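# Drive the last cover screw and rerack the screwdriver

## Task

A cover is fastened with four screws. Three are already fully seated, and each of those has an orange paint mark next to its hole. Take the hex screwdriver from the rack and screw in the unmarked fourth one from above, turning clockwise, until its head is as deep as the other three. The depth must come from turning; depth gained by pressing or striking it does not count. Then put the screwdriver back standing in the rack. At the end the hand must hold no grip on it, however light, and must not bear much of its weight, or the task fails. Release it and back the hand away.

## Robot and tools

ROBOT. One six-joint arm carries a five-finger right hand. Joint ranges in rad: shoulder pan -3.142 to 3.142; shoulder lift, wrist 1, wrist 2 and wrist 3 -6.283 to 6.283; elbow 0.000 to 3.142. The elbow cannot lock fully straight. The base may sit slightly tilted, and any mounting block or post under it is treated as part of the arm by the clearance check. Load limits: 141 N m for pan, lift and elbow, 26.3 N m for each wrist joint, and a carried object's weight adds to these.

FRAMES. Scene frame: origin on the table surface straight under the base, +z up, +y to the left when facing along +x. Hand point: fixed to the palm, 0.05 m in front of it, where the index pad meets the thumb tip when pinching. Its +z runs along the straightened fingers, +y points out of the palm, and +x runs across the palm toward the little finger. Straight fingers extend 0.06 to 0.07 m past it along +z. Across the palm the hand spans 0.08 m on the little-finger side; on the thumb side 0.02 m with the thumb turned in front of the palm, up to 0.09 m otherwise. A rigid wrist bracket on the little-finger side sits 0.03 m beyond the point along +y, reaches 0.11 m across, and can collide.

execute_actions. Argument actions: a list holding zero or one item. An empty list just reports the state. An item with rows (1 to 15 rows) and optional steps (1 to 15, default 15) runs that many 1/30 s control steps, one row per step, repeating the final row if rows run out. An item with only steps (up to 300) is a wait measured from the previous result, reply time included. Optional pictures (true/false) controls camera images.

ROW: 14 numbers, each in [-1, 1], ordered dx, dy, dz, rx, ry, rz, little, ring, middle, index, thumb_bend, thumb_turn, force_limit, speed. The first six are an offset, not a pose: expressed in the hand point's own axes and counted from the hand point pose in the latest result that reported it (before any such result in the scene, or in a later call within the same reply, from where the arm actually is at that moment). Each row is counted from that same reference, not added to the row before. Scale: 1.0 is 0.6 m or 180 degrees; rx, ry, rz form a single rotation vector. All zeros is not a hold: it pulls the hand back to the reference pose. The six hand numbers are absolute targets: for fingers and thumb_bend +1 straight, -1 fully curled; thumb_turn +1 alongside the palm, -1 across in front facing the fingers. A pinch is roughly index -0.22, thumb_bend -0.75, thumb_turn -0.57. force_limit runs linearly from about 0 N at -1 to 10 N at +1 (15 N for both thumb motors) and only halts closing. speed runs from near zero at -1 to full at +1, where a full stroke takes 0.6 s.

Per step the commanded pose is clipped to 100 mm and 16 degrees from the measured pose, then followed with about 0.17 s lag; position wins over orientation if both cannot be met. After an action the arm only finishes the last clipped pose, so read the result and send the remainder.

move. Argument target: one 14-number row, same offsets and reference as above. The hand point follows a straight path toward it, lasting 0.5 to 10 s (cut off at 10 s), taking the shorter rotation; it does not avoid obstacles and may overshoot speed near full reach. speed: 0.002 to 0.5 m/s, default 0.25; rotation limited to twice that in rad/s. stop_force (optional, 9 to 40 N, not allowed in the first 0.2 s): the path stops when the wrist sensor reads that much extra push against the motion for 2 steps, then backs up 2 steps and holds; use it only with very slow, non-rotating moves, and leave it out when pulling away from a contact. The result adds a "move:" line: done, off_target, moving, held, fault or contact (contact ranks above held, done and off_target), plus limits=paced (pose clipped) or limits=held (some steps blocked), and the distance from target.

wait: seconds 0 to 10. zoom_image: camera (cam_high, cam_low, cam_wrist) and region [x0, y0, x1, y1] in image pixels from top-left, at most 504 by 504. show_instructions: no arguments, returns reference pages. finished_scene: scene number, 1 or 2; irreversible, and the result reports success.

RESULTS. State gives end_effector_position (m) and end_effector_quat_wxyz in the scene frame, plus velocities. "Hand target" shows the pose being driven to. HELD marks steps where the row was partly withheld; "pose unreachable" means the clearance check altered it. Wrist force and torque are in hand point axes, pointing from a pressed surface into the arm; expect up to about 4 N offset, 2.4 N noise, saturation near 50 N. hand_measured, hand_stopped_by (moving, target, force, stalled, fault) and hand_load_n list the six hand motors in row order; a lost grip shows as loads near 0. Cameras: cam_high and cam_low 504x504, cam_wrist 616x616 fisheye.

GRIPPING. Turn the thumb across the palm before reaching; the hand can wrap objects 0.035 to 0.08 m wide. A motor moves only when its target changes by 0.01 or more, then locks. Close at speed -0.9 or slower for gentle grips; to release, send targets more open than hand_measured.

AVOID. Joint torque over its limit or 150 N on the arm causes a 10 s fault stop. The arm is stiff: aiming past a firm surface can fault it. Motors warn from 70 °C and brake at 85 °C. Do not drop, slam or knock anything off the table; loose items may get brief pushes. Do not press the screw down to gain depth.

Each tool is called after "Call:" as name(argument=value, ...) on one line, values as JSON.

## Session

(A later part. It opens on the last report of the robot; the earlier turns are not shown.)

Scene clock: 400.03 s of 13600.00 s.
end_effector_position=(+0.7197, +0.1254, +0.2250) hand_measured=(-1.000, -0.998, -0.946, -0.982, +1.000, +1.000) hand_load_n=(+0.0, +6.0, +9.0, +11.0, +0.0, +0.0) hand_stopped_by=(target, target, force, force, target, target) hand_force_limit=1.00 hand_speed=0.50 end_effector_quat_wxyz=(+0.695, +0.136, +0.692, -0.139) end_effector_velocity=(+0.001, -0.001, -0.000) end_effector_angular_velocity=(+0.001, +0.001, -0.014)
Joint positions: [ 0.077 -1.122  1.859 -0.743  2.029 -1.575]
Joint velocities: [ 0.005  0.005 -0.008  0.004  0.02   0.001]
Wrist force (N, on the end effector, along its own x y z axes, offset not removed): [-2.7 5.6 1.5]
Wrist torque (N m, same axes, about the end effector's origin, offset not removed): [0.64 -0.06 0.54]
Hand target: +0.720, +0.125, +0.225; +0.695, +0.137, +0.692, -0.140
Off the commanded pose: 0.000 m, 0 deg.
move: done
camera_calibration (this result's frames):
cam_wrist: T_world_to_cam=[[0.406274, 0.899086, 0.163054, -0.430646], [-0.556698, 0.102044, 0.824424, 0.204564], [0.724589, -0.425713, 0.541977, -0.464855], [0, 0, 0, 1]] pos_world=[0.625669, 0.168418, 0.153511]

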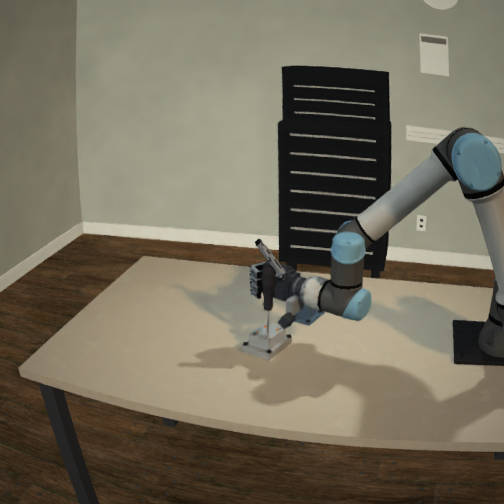

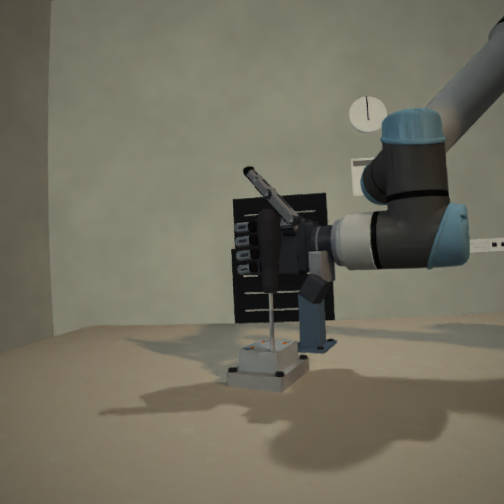

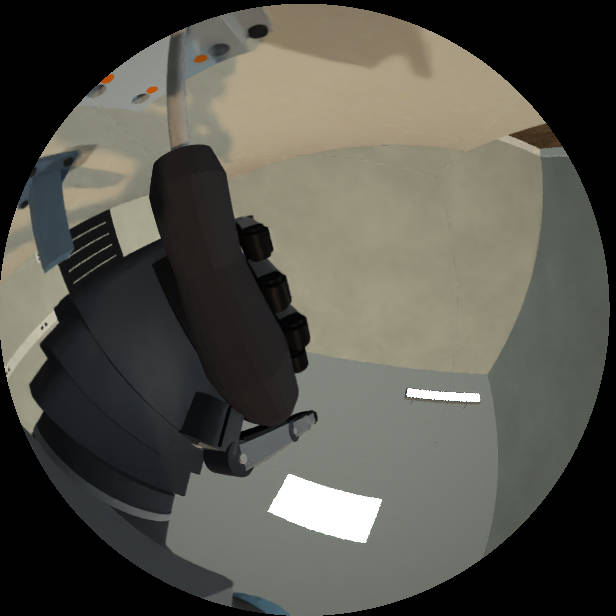

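Call:
move(target=[0,0.0411,-0.0361,-0.1667,0,0,-0.9,-0.9,-0.88,-0.9,1,1,1,0.6], speed=0.3)

Call:
move(target=[0,0.0398,-0.0367,-0.1667,0,0,-0.9,-0.9,-0.88,-0.9,1,1,1,0.6], speed=0.3)

Call:
move(target=[0,0,0,0,0,0,-1,-1,-1,-1,1,1,1,0.5])

Call:
move(target=[0.0002,-0.0528,0.0118,0.1667,0,0,-1,-1,-1,-1,1,1,1,0.5], speed=0.3)

Call:
move(target=[0.0001,-0.0526,0.0118,0.1667,0,0,-1,-1,-1,-1,1,1,1,0.5], speed=0.3)

Call:
move(target=[0,0.0401,-0.0363,-0.1667,0,0,-0.9,-0.9,-0.88,-0.9,1,1,1,0.6], speed=0.3)

Call:
move(target=[0,0.0398,-0.0367,-0.1667,0,0,-0.9,-0.9,-0.88,-0.9,1,1,1,0.6], speed=0.3)

Call:
move(target=[0,0,0,0,0,0,-1,-1,-1,-1,1,1,1,0.5])

Call:
move(target=[0.0002,-0.0528,0.0118,0.1667,0,0,-1,-1,-1,-1,1,1,1,0.5], speed=0.3)

Call:
move(target=[0.0001,-0.0526,0.0118,0.1667,0,0,-1,-1,-1,-1,1,1,1,0.5], speed=0.3)

Call:
zoom_image(camera="cam_low", region=[220,260,330,370])

Scene clock: 405.33 s of 13600.00 s.
end_effector_position=(+0.7089, +0.1563, +0.2247) hand_measured=(-0.900, -0.900, -0.880, -0.900, +1.000, +1.000) hand_load_n=(+0.0, +0.0, +0.0, +0.0, +0.0, +0.0) hand_stopped_by=(target, target, target, target, target, target) hand_force_limit=1.00 hand_speed=0.60 end_effector_quat_wxyz=(+0.706, -0.048, +0.705, +0.044) end_effector_velocity=(+0.000, +0.001, -0.000) end_effector_angular_velocity=(-0.001, +0.000, +0.014)
Joint positions: [-0.14  -1.161  1.922 -0.763  1.289 -1.574]
Joint velocities: [-0.006  0.002 -0.004  0.002 -0.02  -0.001]
Wrist force (N, on the end effector, along its own x y z axes, offset not removed): [1.2 3.2 1.1]
Wrist torque (N m, same axes, about the end effector's origin, offset not removed): [0.50 -0.19 0.13]
Hand target: +0.709, +0.156, +0.225; +0.706, -0.049, +0.705, +0.045
Off the commanded pose: 0.000 m, 0 deg.
After step 90, 0.80 s passed at rest.
move: done
camera_calibration (this result's frames):
cam_wrist: T_world_to_cam=[[-0.0954335, 0.982309, 0.161125, -0.110925], [-0.531459, -0.187144, 0.826153, 0.22253], [0.841691, -0.00678878, 0.539917, -0.591803], [0, 0, 0, 1]] pos_world=[0.605795, 0.14659, 0.153553]

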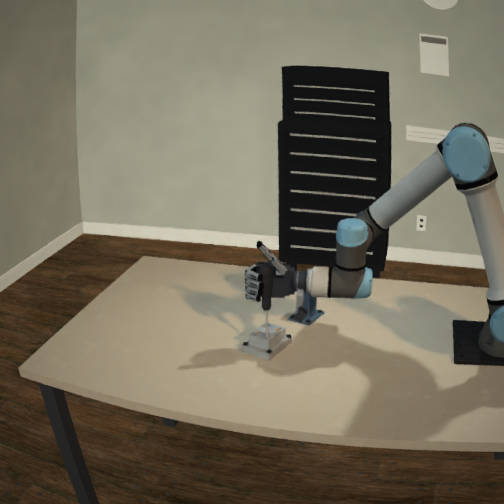

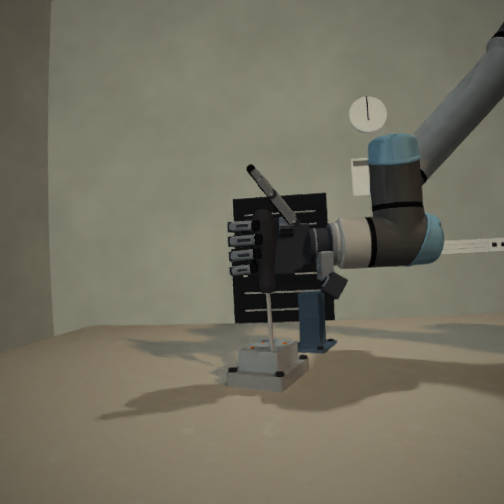

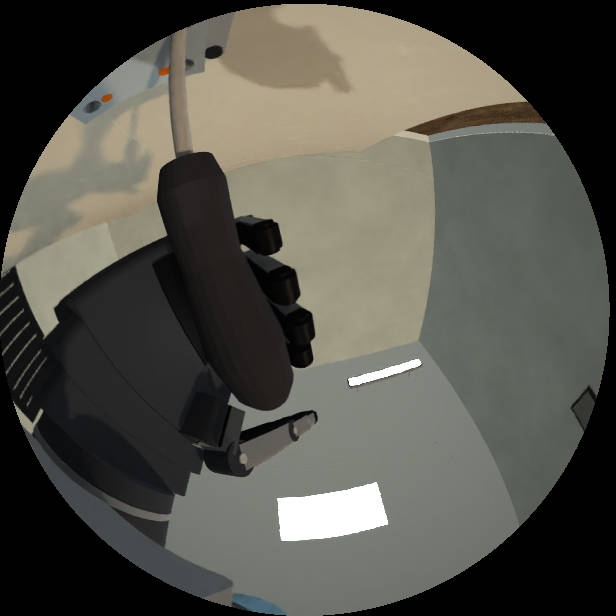

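Scene clock: 406.83 s of 13600.00 s.
end_effector_position=(+0.6839, +0.1769, +0.2245) hand_measured=(-0.900, -0.900, -0.880, -0.900, +1.000, +1.000) hand_load_n=(+0.0, +0.0, +0.0, +0.0, +0.0, +0.0) hand_stopped_by=(target, target, target, target, target, target) hand_force_limit=1.00 hand_speed=0.60 end_effector_quat_wxyz=(+0.670, -0.229, +0.670, +0.225) end_effector_velocity=(-0.000, +0.001, -0.001) end_effector_angular_velocity=(-0.001, +0.003, +0.014)
Joint positions: [-0.292 -1.069  1.768 -0.7    0.615 -1.575]
Joint velocities: [-0.001  0.005 -0.008  0.008 -0.015 -0.002]
Wrist force (N, on the end effector, along its own x y z axes, offset not removed): [0.7 2.3 1.6]
Wrist torque (N m, same axes, about the end effector's origin, offset not removed): [0.34 -0.13 0.04]
Hand target: +0.684, +0.177, +0.224; +0.670, -0.229, +0.669, +0.225
Off the commanded pose: 0.000 m, 0 deg.
move: done
camera_calibration (this result's frames):
cam_wrist: T_world_to_cam=[[-0.572024, 0.804308, 0.160862, 0.223949], [-0.365421, -0.42547, 0.827915, 0.141531], [0.734341, 0.414805, 0.53729, -0.571052], [0, 0, 0, 1]] pos_world=[0.59917, 0.116968, 0.15362]

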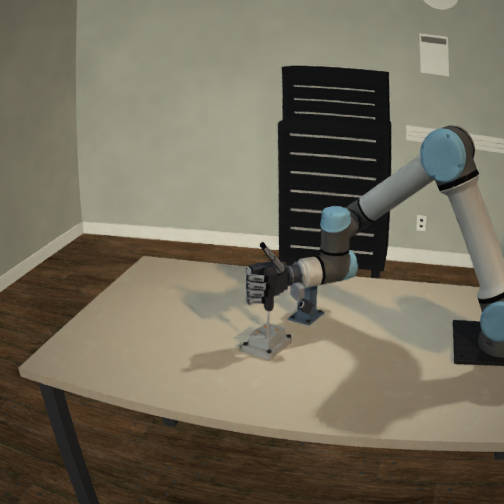

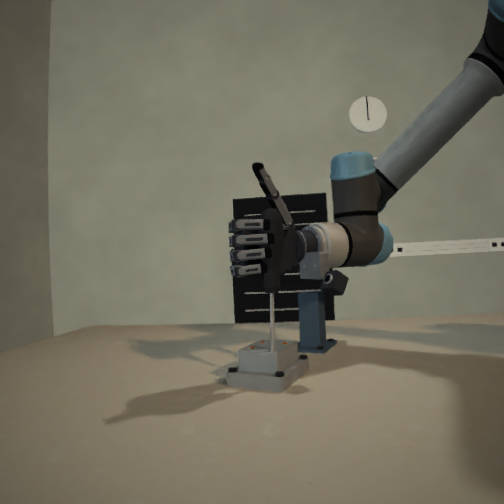

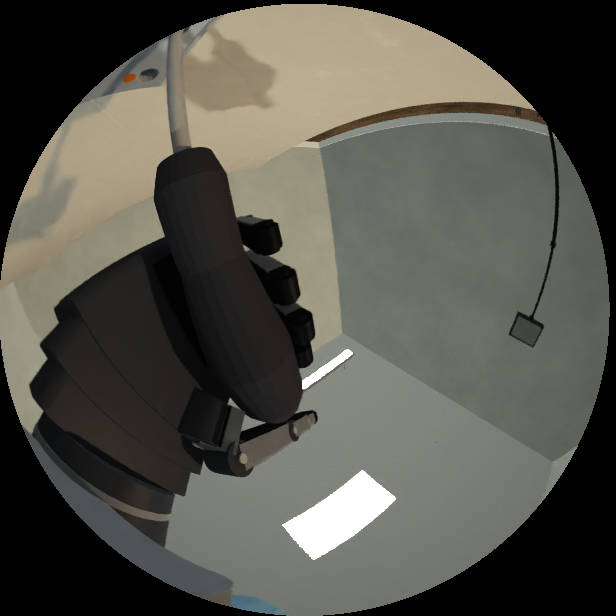

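Scene clock: 407.33 s of 13600.00 s.
end_effector_position=(+0.6840, +0.1769, +0.2245) hand_measured=(-1.000, -0.998, -0.946, -0.982, +1.000, +1.000) hand_load_n=(+0.0, +6.0, +9.5, +11.0, +0.0, -0.5) hand_stopped_by=(target, target, force, force, target, target) hand_force_limit=1.00 hand_speed=0.50 end_effector_quat_wxyz=(+0.670, -0.229, +0.670, +0.225) end_effector_velocity=(-0.000, +0.000, +0.000) end_effector_angular_velocity=(-0.001, -0.002, +0.001)
Joint positions: [-0.292 -1.069  1.768 -0.7    0.615 -1.575]
Joint velocities: [-0.    -0.     0.    -0.002 -0.001 -0.   ]
Wrist force (N, on the end effector, along its own x y z axes, offset not removed): [-0.6 4.6 4.0]
Wrist torque (N m, same axes, about the end effector's origin, offset not removed): [0.41 -0.45 0.42]
Hand target: +0.684, +0.177, +0.224; +0.670, -0.229, +0.670, +0.225
Off the commanded pose: 0.000 m, 0 deg.
move: done
camera_calibration (this result's frames):
cam_wrist: T_world_to_cam=[[-0.572025, 0.804337, 0.160713, 0.224063], [-0.36554, -0.425385, 0.827906, 0.141564], [0.734281, 0.414836, 0.537348, -0.571102], [0, 0, 0, 1]] pos_world=[0.599266, 0.116911, 0.153669]

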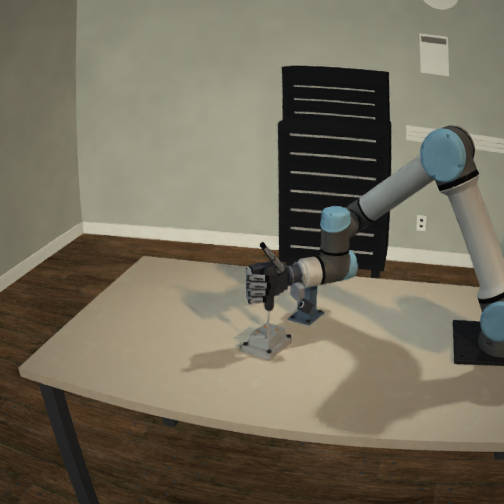

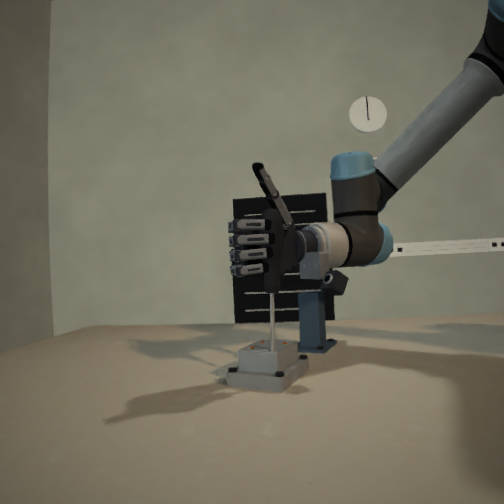

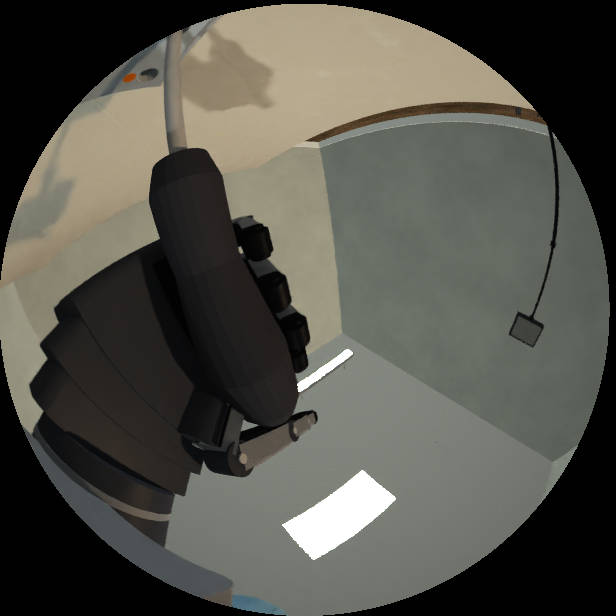

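Scene clock: 408.83 s of 13600.00 s.
end_effector_position=(+0.7088, +0.1561, +0.2247) hand_measured=(-1.000, -0.998, -0.946, -0.982, +1.000, +1.000) hand_load_n=(+0.0, +7.0, +9.5, +10.5, +0.0, -0.5) hand_stopped_by=(target, target, force, force, target, target) hand_force_limit=1.00 hand_speed=0.50 end_effector_quat_wxyz=(+0.706, -0.048, +0.705, +0.044) end_effector_velocity=(+0.001, +0.001, -0.001) end_effector_angular_velocity=(+0.001, +0.000, -0.014)
Joint positions: [-0.141 -1.161  1.922 -0.764  1.289 -1.574]
Joint velocities: [ 0.008  0.001  0.    -0.001  0.022  0.   ]
Wrist force (N, on the end effector, along its own x y z axes, offset not removed): [-2.3 3.9 2.6]
Wrist torque (N m, same axes, about the end effector's origin, offset not removed): [0.28 -0.29 0.49]
Hand target: +0.709, +0.156, +0.225; +0.707, -0.047, +0.705, +0.044
Off the commanded pose: 0.000 m, 0 deg.
move: done
camera_calibration (this result's frames):
cam_wrist: T_world_to_cam=[[-0.095602, 0.982293, 0.16112, -0.110632], [-0.531674, -0.187229, 0.825995, 0.222641], [0.841536, -0.00669674, 0.54016, -0.591641], [0, 0, 0, 1]] pos_world=[0.605683, 0.146396, 0.153505]

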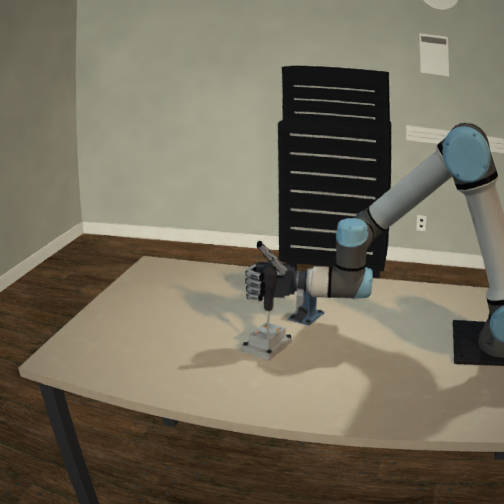

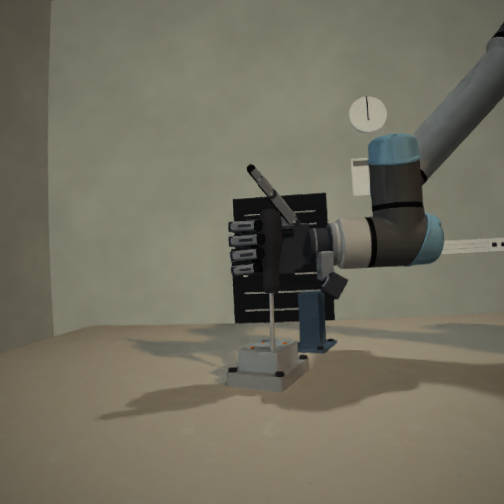

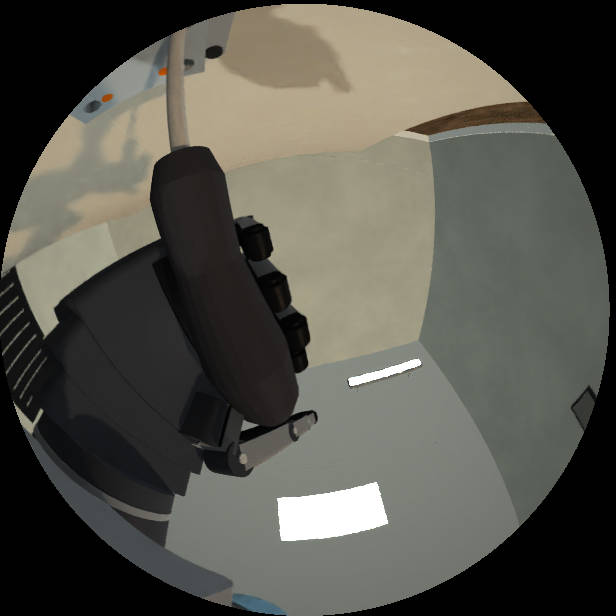

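Scene clock: 410.33 s of 13600.00 s.
end_effector_position=(+0.7199, +0.1259, +0.2249) hand_measured=(-1.000, -0.998, -0.946, -0.982, +1.000, +1.000) hand_load_n=(+0.0, +6.0, +9.5, +10.5, +0.0, +0.0) hand_stopped_by=(target, target, force, force, target, target) hand_force_limit=1.00 hand_speed=0.50 end_effector_quat_wxyz=(+0.695, +0.136, +0.692, -0.139) end_effector_velocity=(+0.001, -0.000, +0.000) end_effector_angular_velocity=(+0.001, +0.001, -0.016)
Joint positions: [ 0.078 -1.121  1.858 -0.743  2.029 -1.575]
Joint velocities: [ 0.007  0.004 -0.008  0.005  0.023  0.001]
Wrist force (N, on the end effector, along its own x y z axes, offset not removed): [-5.1 5.2 2.3]
Wrist torque (N m, same axes, about the end effector's origin, offset not removed): [0.49 0.20 0.30]
Hand target: +0.720, +0.126, +0.225; +0.695, +0.137, +0.692, -0.139
Off the commanded pose: 0.000 m, 0 deg.
move: done
camera_calibration (this result's frames):
cam_wrist: T_world_to_cam=[[0.406059, 0.899167, 0.163139, -0.43104], [-0.556969, 0.101978, 0.824249, 0.204973], [0.724501, -0.425557, 0.542217, -0.464759], [0, 0, 0, 1]] pos_world=[0.62591, 0.168892, 0.153371]

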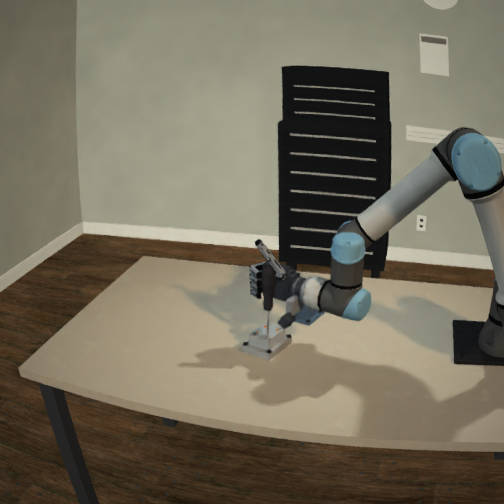

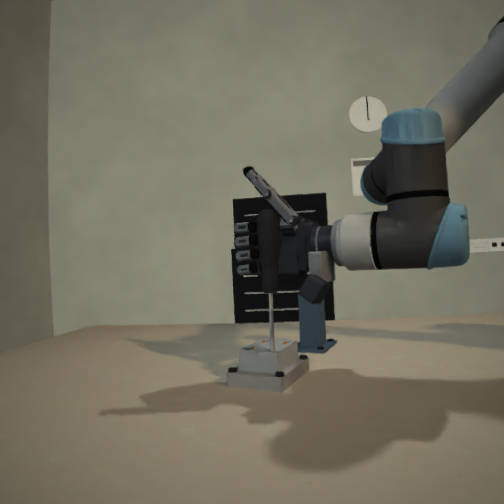

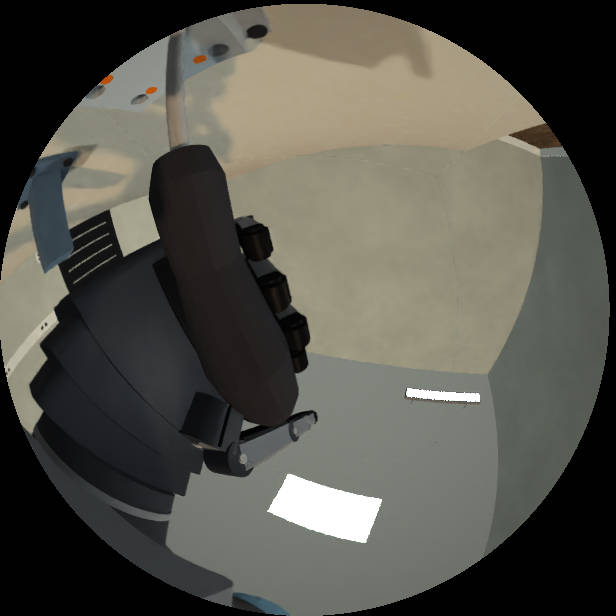

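Scene clock: 411.83 s of 13600.00 s.
end_effector_position=(+0.7088, +0.1563, +0.2246) hand_measured=(-0.900, -0.900, -0.880, -0.900, +1.000, +1.000) hand_load_n=(+0.0, +0.0, +0.0, +0.0, +0.0, +0.0) hand_stopped_by=(target, target, target, target, target, target) hand_force_limit=1.00 hand_speed=0.60 end_effector_quat_wxyz=(+0.706, -0.048, +0.705, +0.044) end_effector_velocity=(+0.001, +0.000, +0.000) end_effector_angular_velocity=(-0.001, -0.001, +0.014)
Joint positions: [-0.141 -1.161  1.922 -0.764  1.289 -1.574]
Joint velocities: [-0.006  0.002 -0.005  0.001 -0.021 -0.001]
Wrist force (N, on the end effector, along its own x y z axes, offset not removed): [0.2 1.8 2.1]
Wrist torque (N m, same axes, about the end effector's origin, offset not removed): [0.17 -0.10 0.06]
Hand target: +0.709, +0.156, +0.225; +0.706, -0.049, +0.705, +0.045
Off the commanded pose: 0.000 m, 0 deg.
move: done
camera_calibration (this result's frames):
cam_wrist: T_world_to_cam=[[-0.0956726, 0.982297, 0.161056, -0.110717], [-0.531675, -0.187213, 0.825999, 0.222756], [0.841528, -0.00660387, 0.540174, -0.591613], [0, 0, 0, 1]] pos_world=[0.6057, 0.146553, 0.153409]

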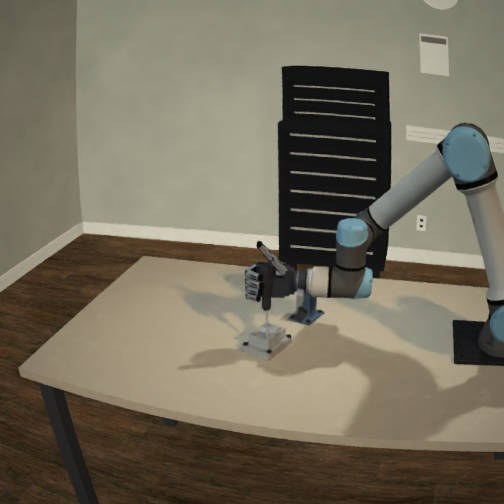

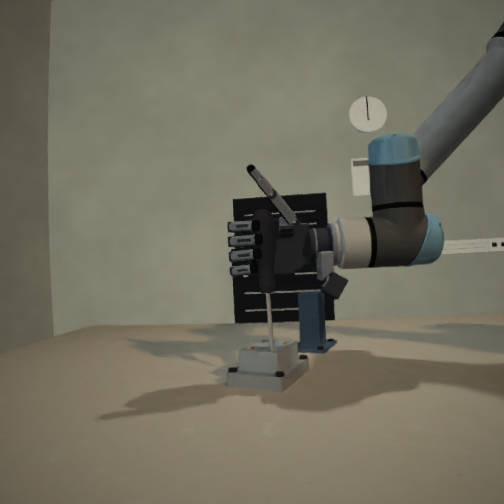

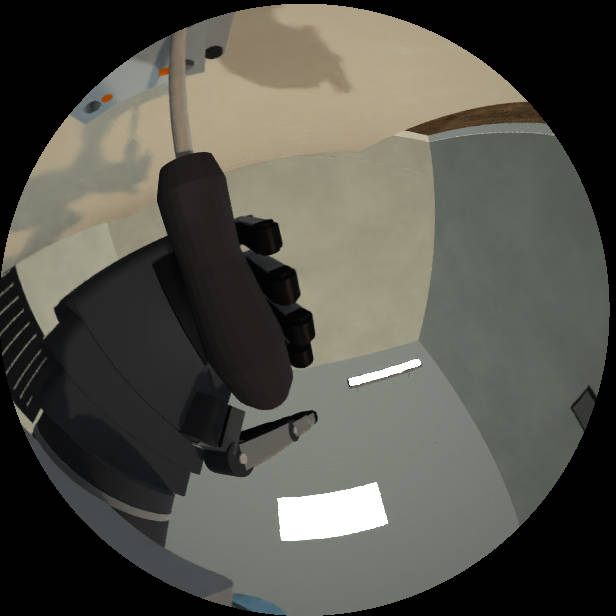

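Scene clock: 413.33 s of 13600.00 s.
end_effector_position=(+0.6837, +0.1769, +0.2244) hand_measured=(-0.900, -0.900, -0.880, -0.900, +1.000, +1.000) hand_load_n=(+0.0, +0.0, +0.0, +0.0, +0.0, +0.0) hand_stopped_by=(target, target, target, target, target, target) hand_force_limit=1.00 hand_speed=0.60 end_effector_quat_wxyz=(+0.670, -0.229, +0.669, +0.225) end_effector_velocity=(+0.000, +0.000, +0.001) end_effector_angular_velocity=(-0.002, -0.001, +0.014)
Joint positions: [-0.292 -1.069  1.768 -0.701  0.615 -1.575]
Joint velocities: [-0.002  0.004 -0.01   0.006 -0.016 -0.002]
Wrist force (N, on the end effector, along its own x y z axes, offset not removed): [1.8 1.9 0.8]
Wrist torque (N m, same axes, about the end effector's origin, offset not removed): [0.34 -0.32 0.12]
Hand target: +0.684, +0.177, +0.224; +0.670, -0.229, +0.669, +0.225
Off the commanded pose: 0.000 m, 0 deg.
move: done
camera_calibration (this result's frames):
cam_wrist: T_world_to_cam=[[-0.572229, 0.804204, 0.160654, 0.224119], [-0.365591, -0.425507, 0.827821, 0.141723], [0.734096, 0.414969, 0.537497, -0.570798], [0, 0, 0, 1]] pos_world=[0.599081, 0.11693, 0.153476]

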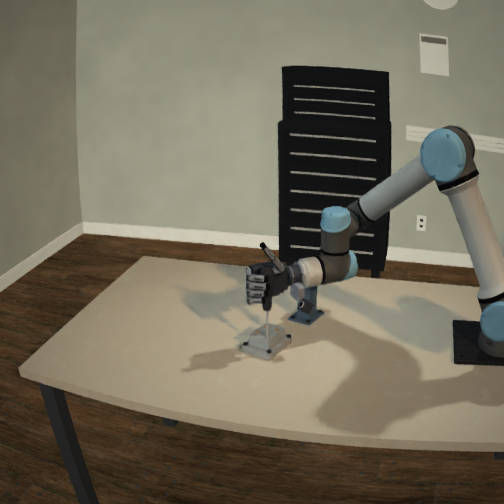

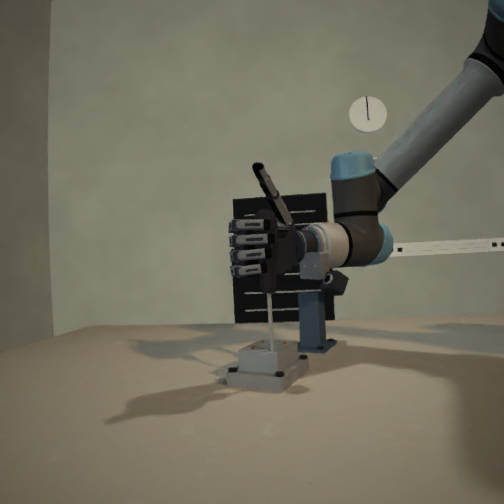

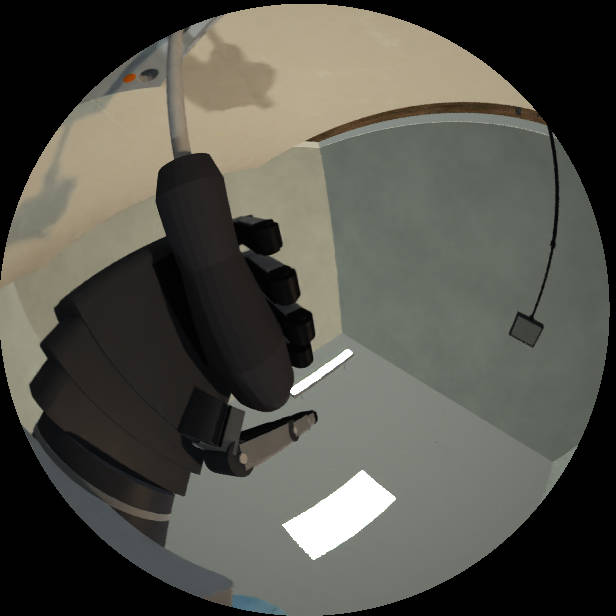

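Scene clock: 413.83 s of 13600.00 s.
end_effector_position=(+0.6838, +0.1769, +0.2244) hand_measured=(-1.000, -1.000, -0.982, -0.998, +1.000, +1.000) hand_load_n=(+0.0, +0.5, +10.5, +6.5, +0.0, -0.5) hand_stopped_by=(target, target, force, target, target, target) hand_force_limit=1.00 hand_speed=0.50 end_effector_quat_wxyz=(+0.670, -0.229, +0.669, +0.225) end_effector_velocity=(-0.000, +0.000, -0.000) end_effector_angular_velocity=(+0.000, +0.000, -0.000)
Joint positions: [-0.293 -1.068  1.768 -0.701  0.615 -1.575]
Joint velocities: [ 0.     0.     0.001 -0.001  0.     0.   ]
Wrist force (N, on the end effector, along its own x y z axes, offset not removed): [-0.9 1.4 0.5]
Wrist torque (N m, same axes, about the end effector's origin, offset not removed): [0.30 -0.01 0.00]
Hand target: +0.684, +0.177, +0.224; +0.670, -0.229, +0.669, +0.225
Off the commanded pose: 0.000 m, 0 deg.
move: done
camera_calibration (this result's frames):
cam_wrist: T_world_to_cam=[[-0.572237, 0.804234, 0.160475, 0.224246], [-0.36574, -0.425413, 0.827803, 0.141769], [0.734016, 0.415008, 0.537577, -0.570848], [0, 0, 0, 1]] pos_world=[0.599184, 0.11687, 0.153532]

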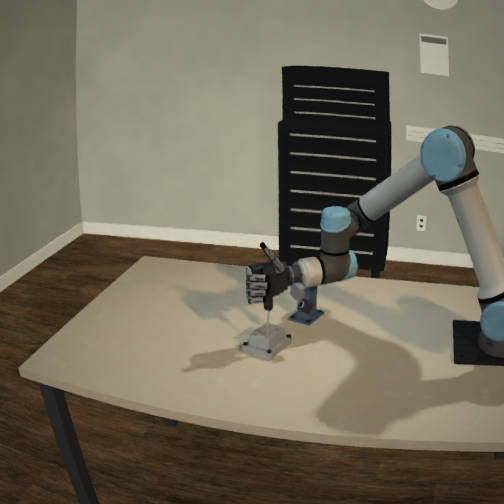

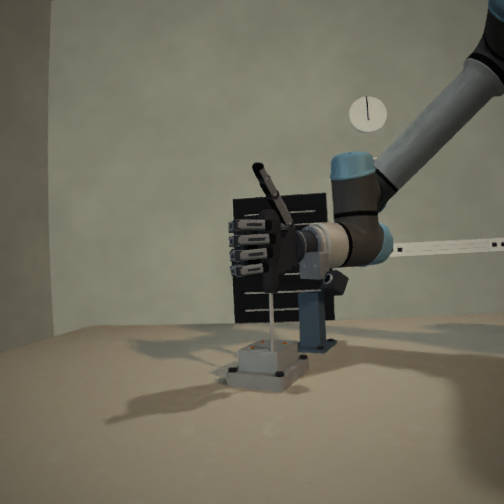

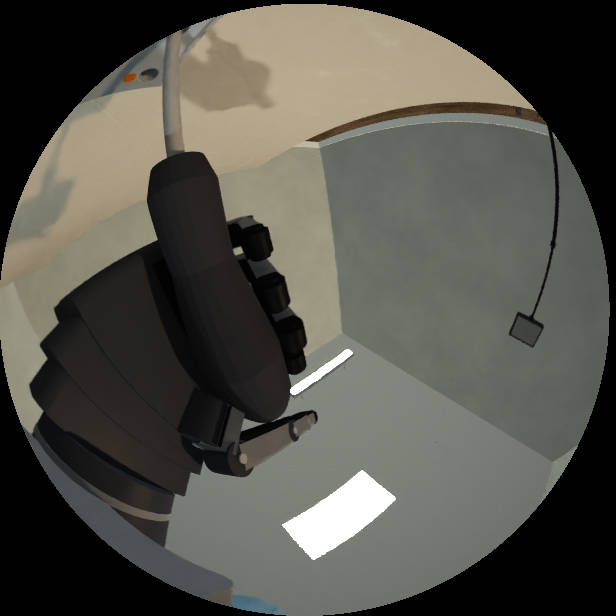

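Scene clock: 415.33 s of 13600.00 s.
end_effector_position=(+0.7087, +0.1561, +0.2246) hand_measured=(-1.000, -1.000, -0.980, -0.998, +1.000, +1.000) hand_load_n=(+0.0, +1.0, +11.0, +6.0, +0.0, +0.0) hand_stopped_by=(target, target, force, target, target, target) hand_force_limit=1.00 hand_speed=0.50 end_effector_quat_wxyz=(+0.707, -0.048, +0.705, +0.044) end_effector_velocity=(+0.001, -0.000, -0.000) end_effector_angular_velocity=(+0.000, -0.000, -0.015)
Joint positions: [-0.141 -1.161  1.923 -0.765  1.288 -1.574]
Joint velocities: [ 0.007  0.001  0.    -0.002  0.022  0.   ]
Wrist force (N, on the end effector, along its own x y z axes, offset not removed): [-3.3 1.6 1.3]
Wrist torque (N m, same axes, about the end effector's origin, offset not removed): [0.27 -0.01 -0.04]
Hand target: +0.709, +0.156, +0.225; +0.707, -0.047, +0.705, +0.044
Off the commanded pose: 0.000 m, 0 deg.
move: done
camera_calibration (this result's frames):
cam_wrist: T_world_to_cam=[[-0.09585, 0.982285, 0.161027, -0.110413], [-0.531947, -0.187282, 0.825807, 0.222896], [0.841335, -0.00650416, 0.540475, -0.59146], [0, 0, 0, 1]] pos_world=[0.605602, 0.146354, 0.153379]

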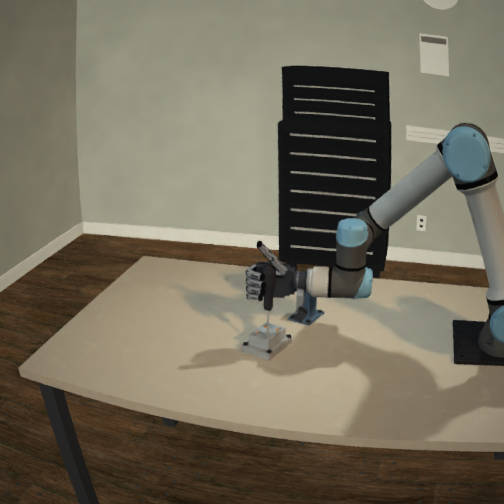

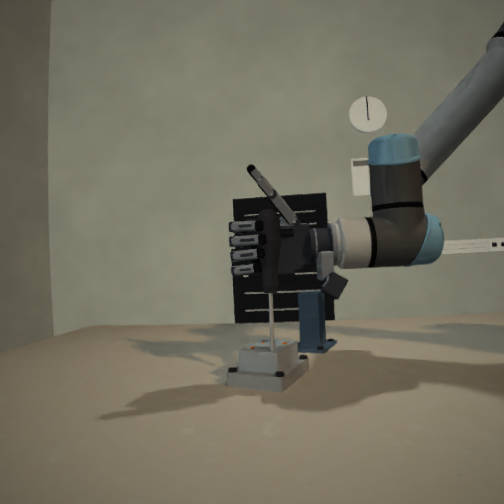

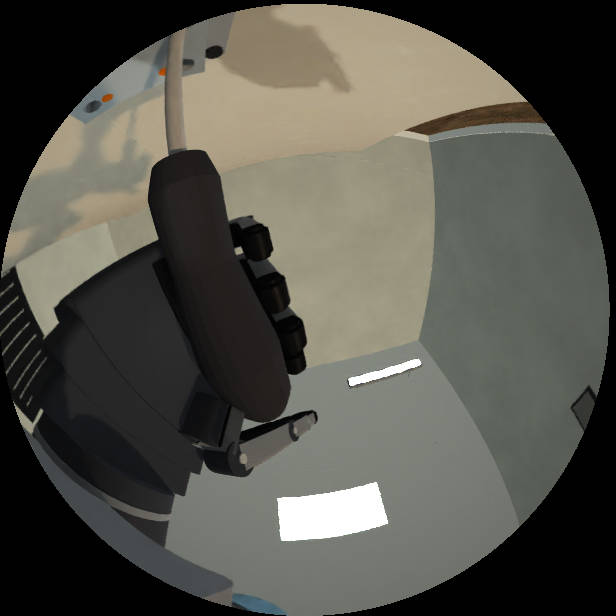

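Scene clock: 416.83 s of 13600.00 s.
end_effector_position=(+0.7198, +0.1259, +0.2248) hand_measured=(-1.000, -1.000, -0.980, -0.998, +1.000, +1.000) hand_load_n=(+0.0, +0.5, +10.5, +6.0, +0.0, +0.0) hand_stopped_by=(target, target, force, target, target, target) hand_force_limit=1.00 hand_speed=0.50 end_effector_quat_wxyz=(+0.695, +0.136, +0.692, -0.139) end_effector_velocity=(+0.001, -0.001, +0.000) end_effector_angular_velocity=(+0.001, +0.000, -0.016)
Joint positions: [ 0.078 -1.121  1.859 -0.744  2.029 -1.575]
Joint velocities: [ 0.006  0.004 -0.007  0.004  0.022  0.001]
Wrist force (N, on the end effector, along its own x y z axes, offset not removed): [-5.8 1.5 -0.2]
Wrist torque (N m, same axes, about the end effector's origin, offset not removed): [0.24 0.39 -0.09]
Hand target: +0.720, +0.126, +0.225; +0.695, +0.136, +0.692, -0.139
Off the commanded pose: 0.000 m, 0 deg.
move: done
camera_calibration (this result's frames):
cam_wrist: T_world_to_cam=[[0.405825, 0.899254, 0.163242, -0.430838], [-0.557311, 0.101924, 0.824024, 0.205282], [0.724369, -0.425386, 0.542527, -0.464651], [0, 0, 0, 1]] pos_world=[0.625829, 0.168853, 0.153259]

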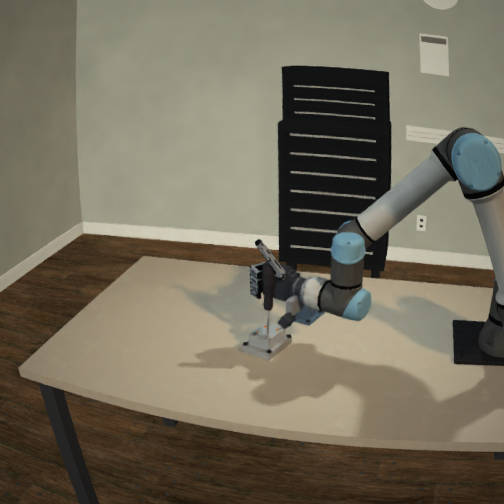

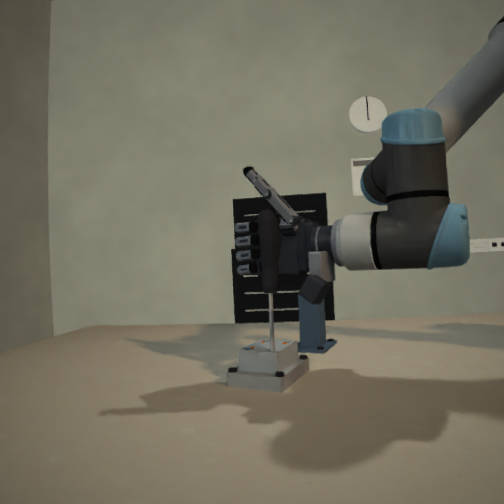

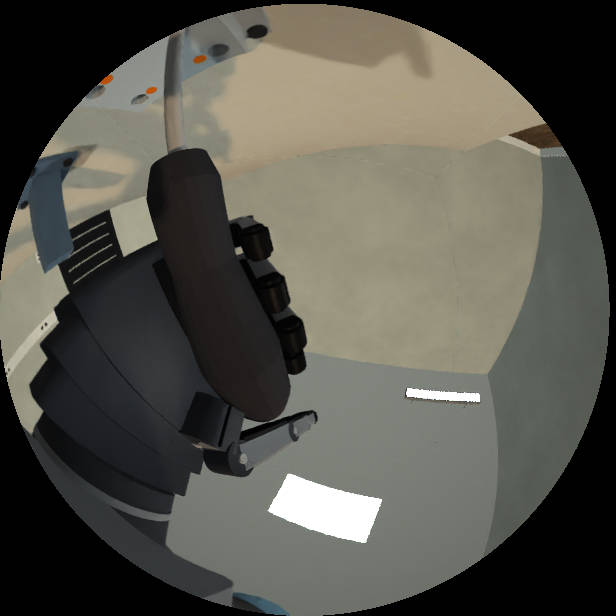

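Region (220, 260, 330, 370) of cam_low's 504x504 image, scaled by 4.582, with more detail than that image has.

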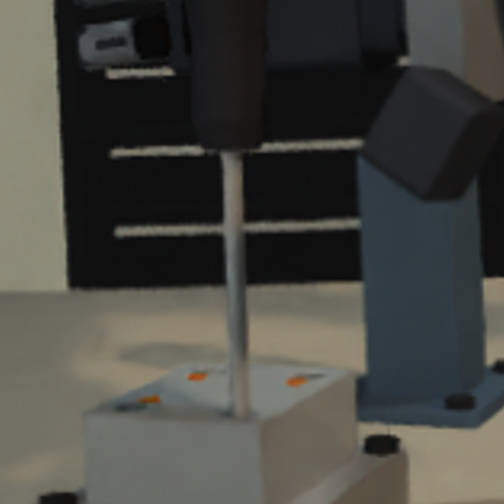

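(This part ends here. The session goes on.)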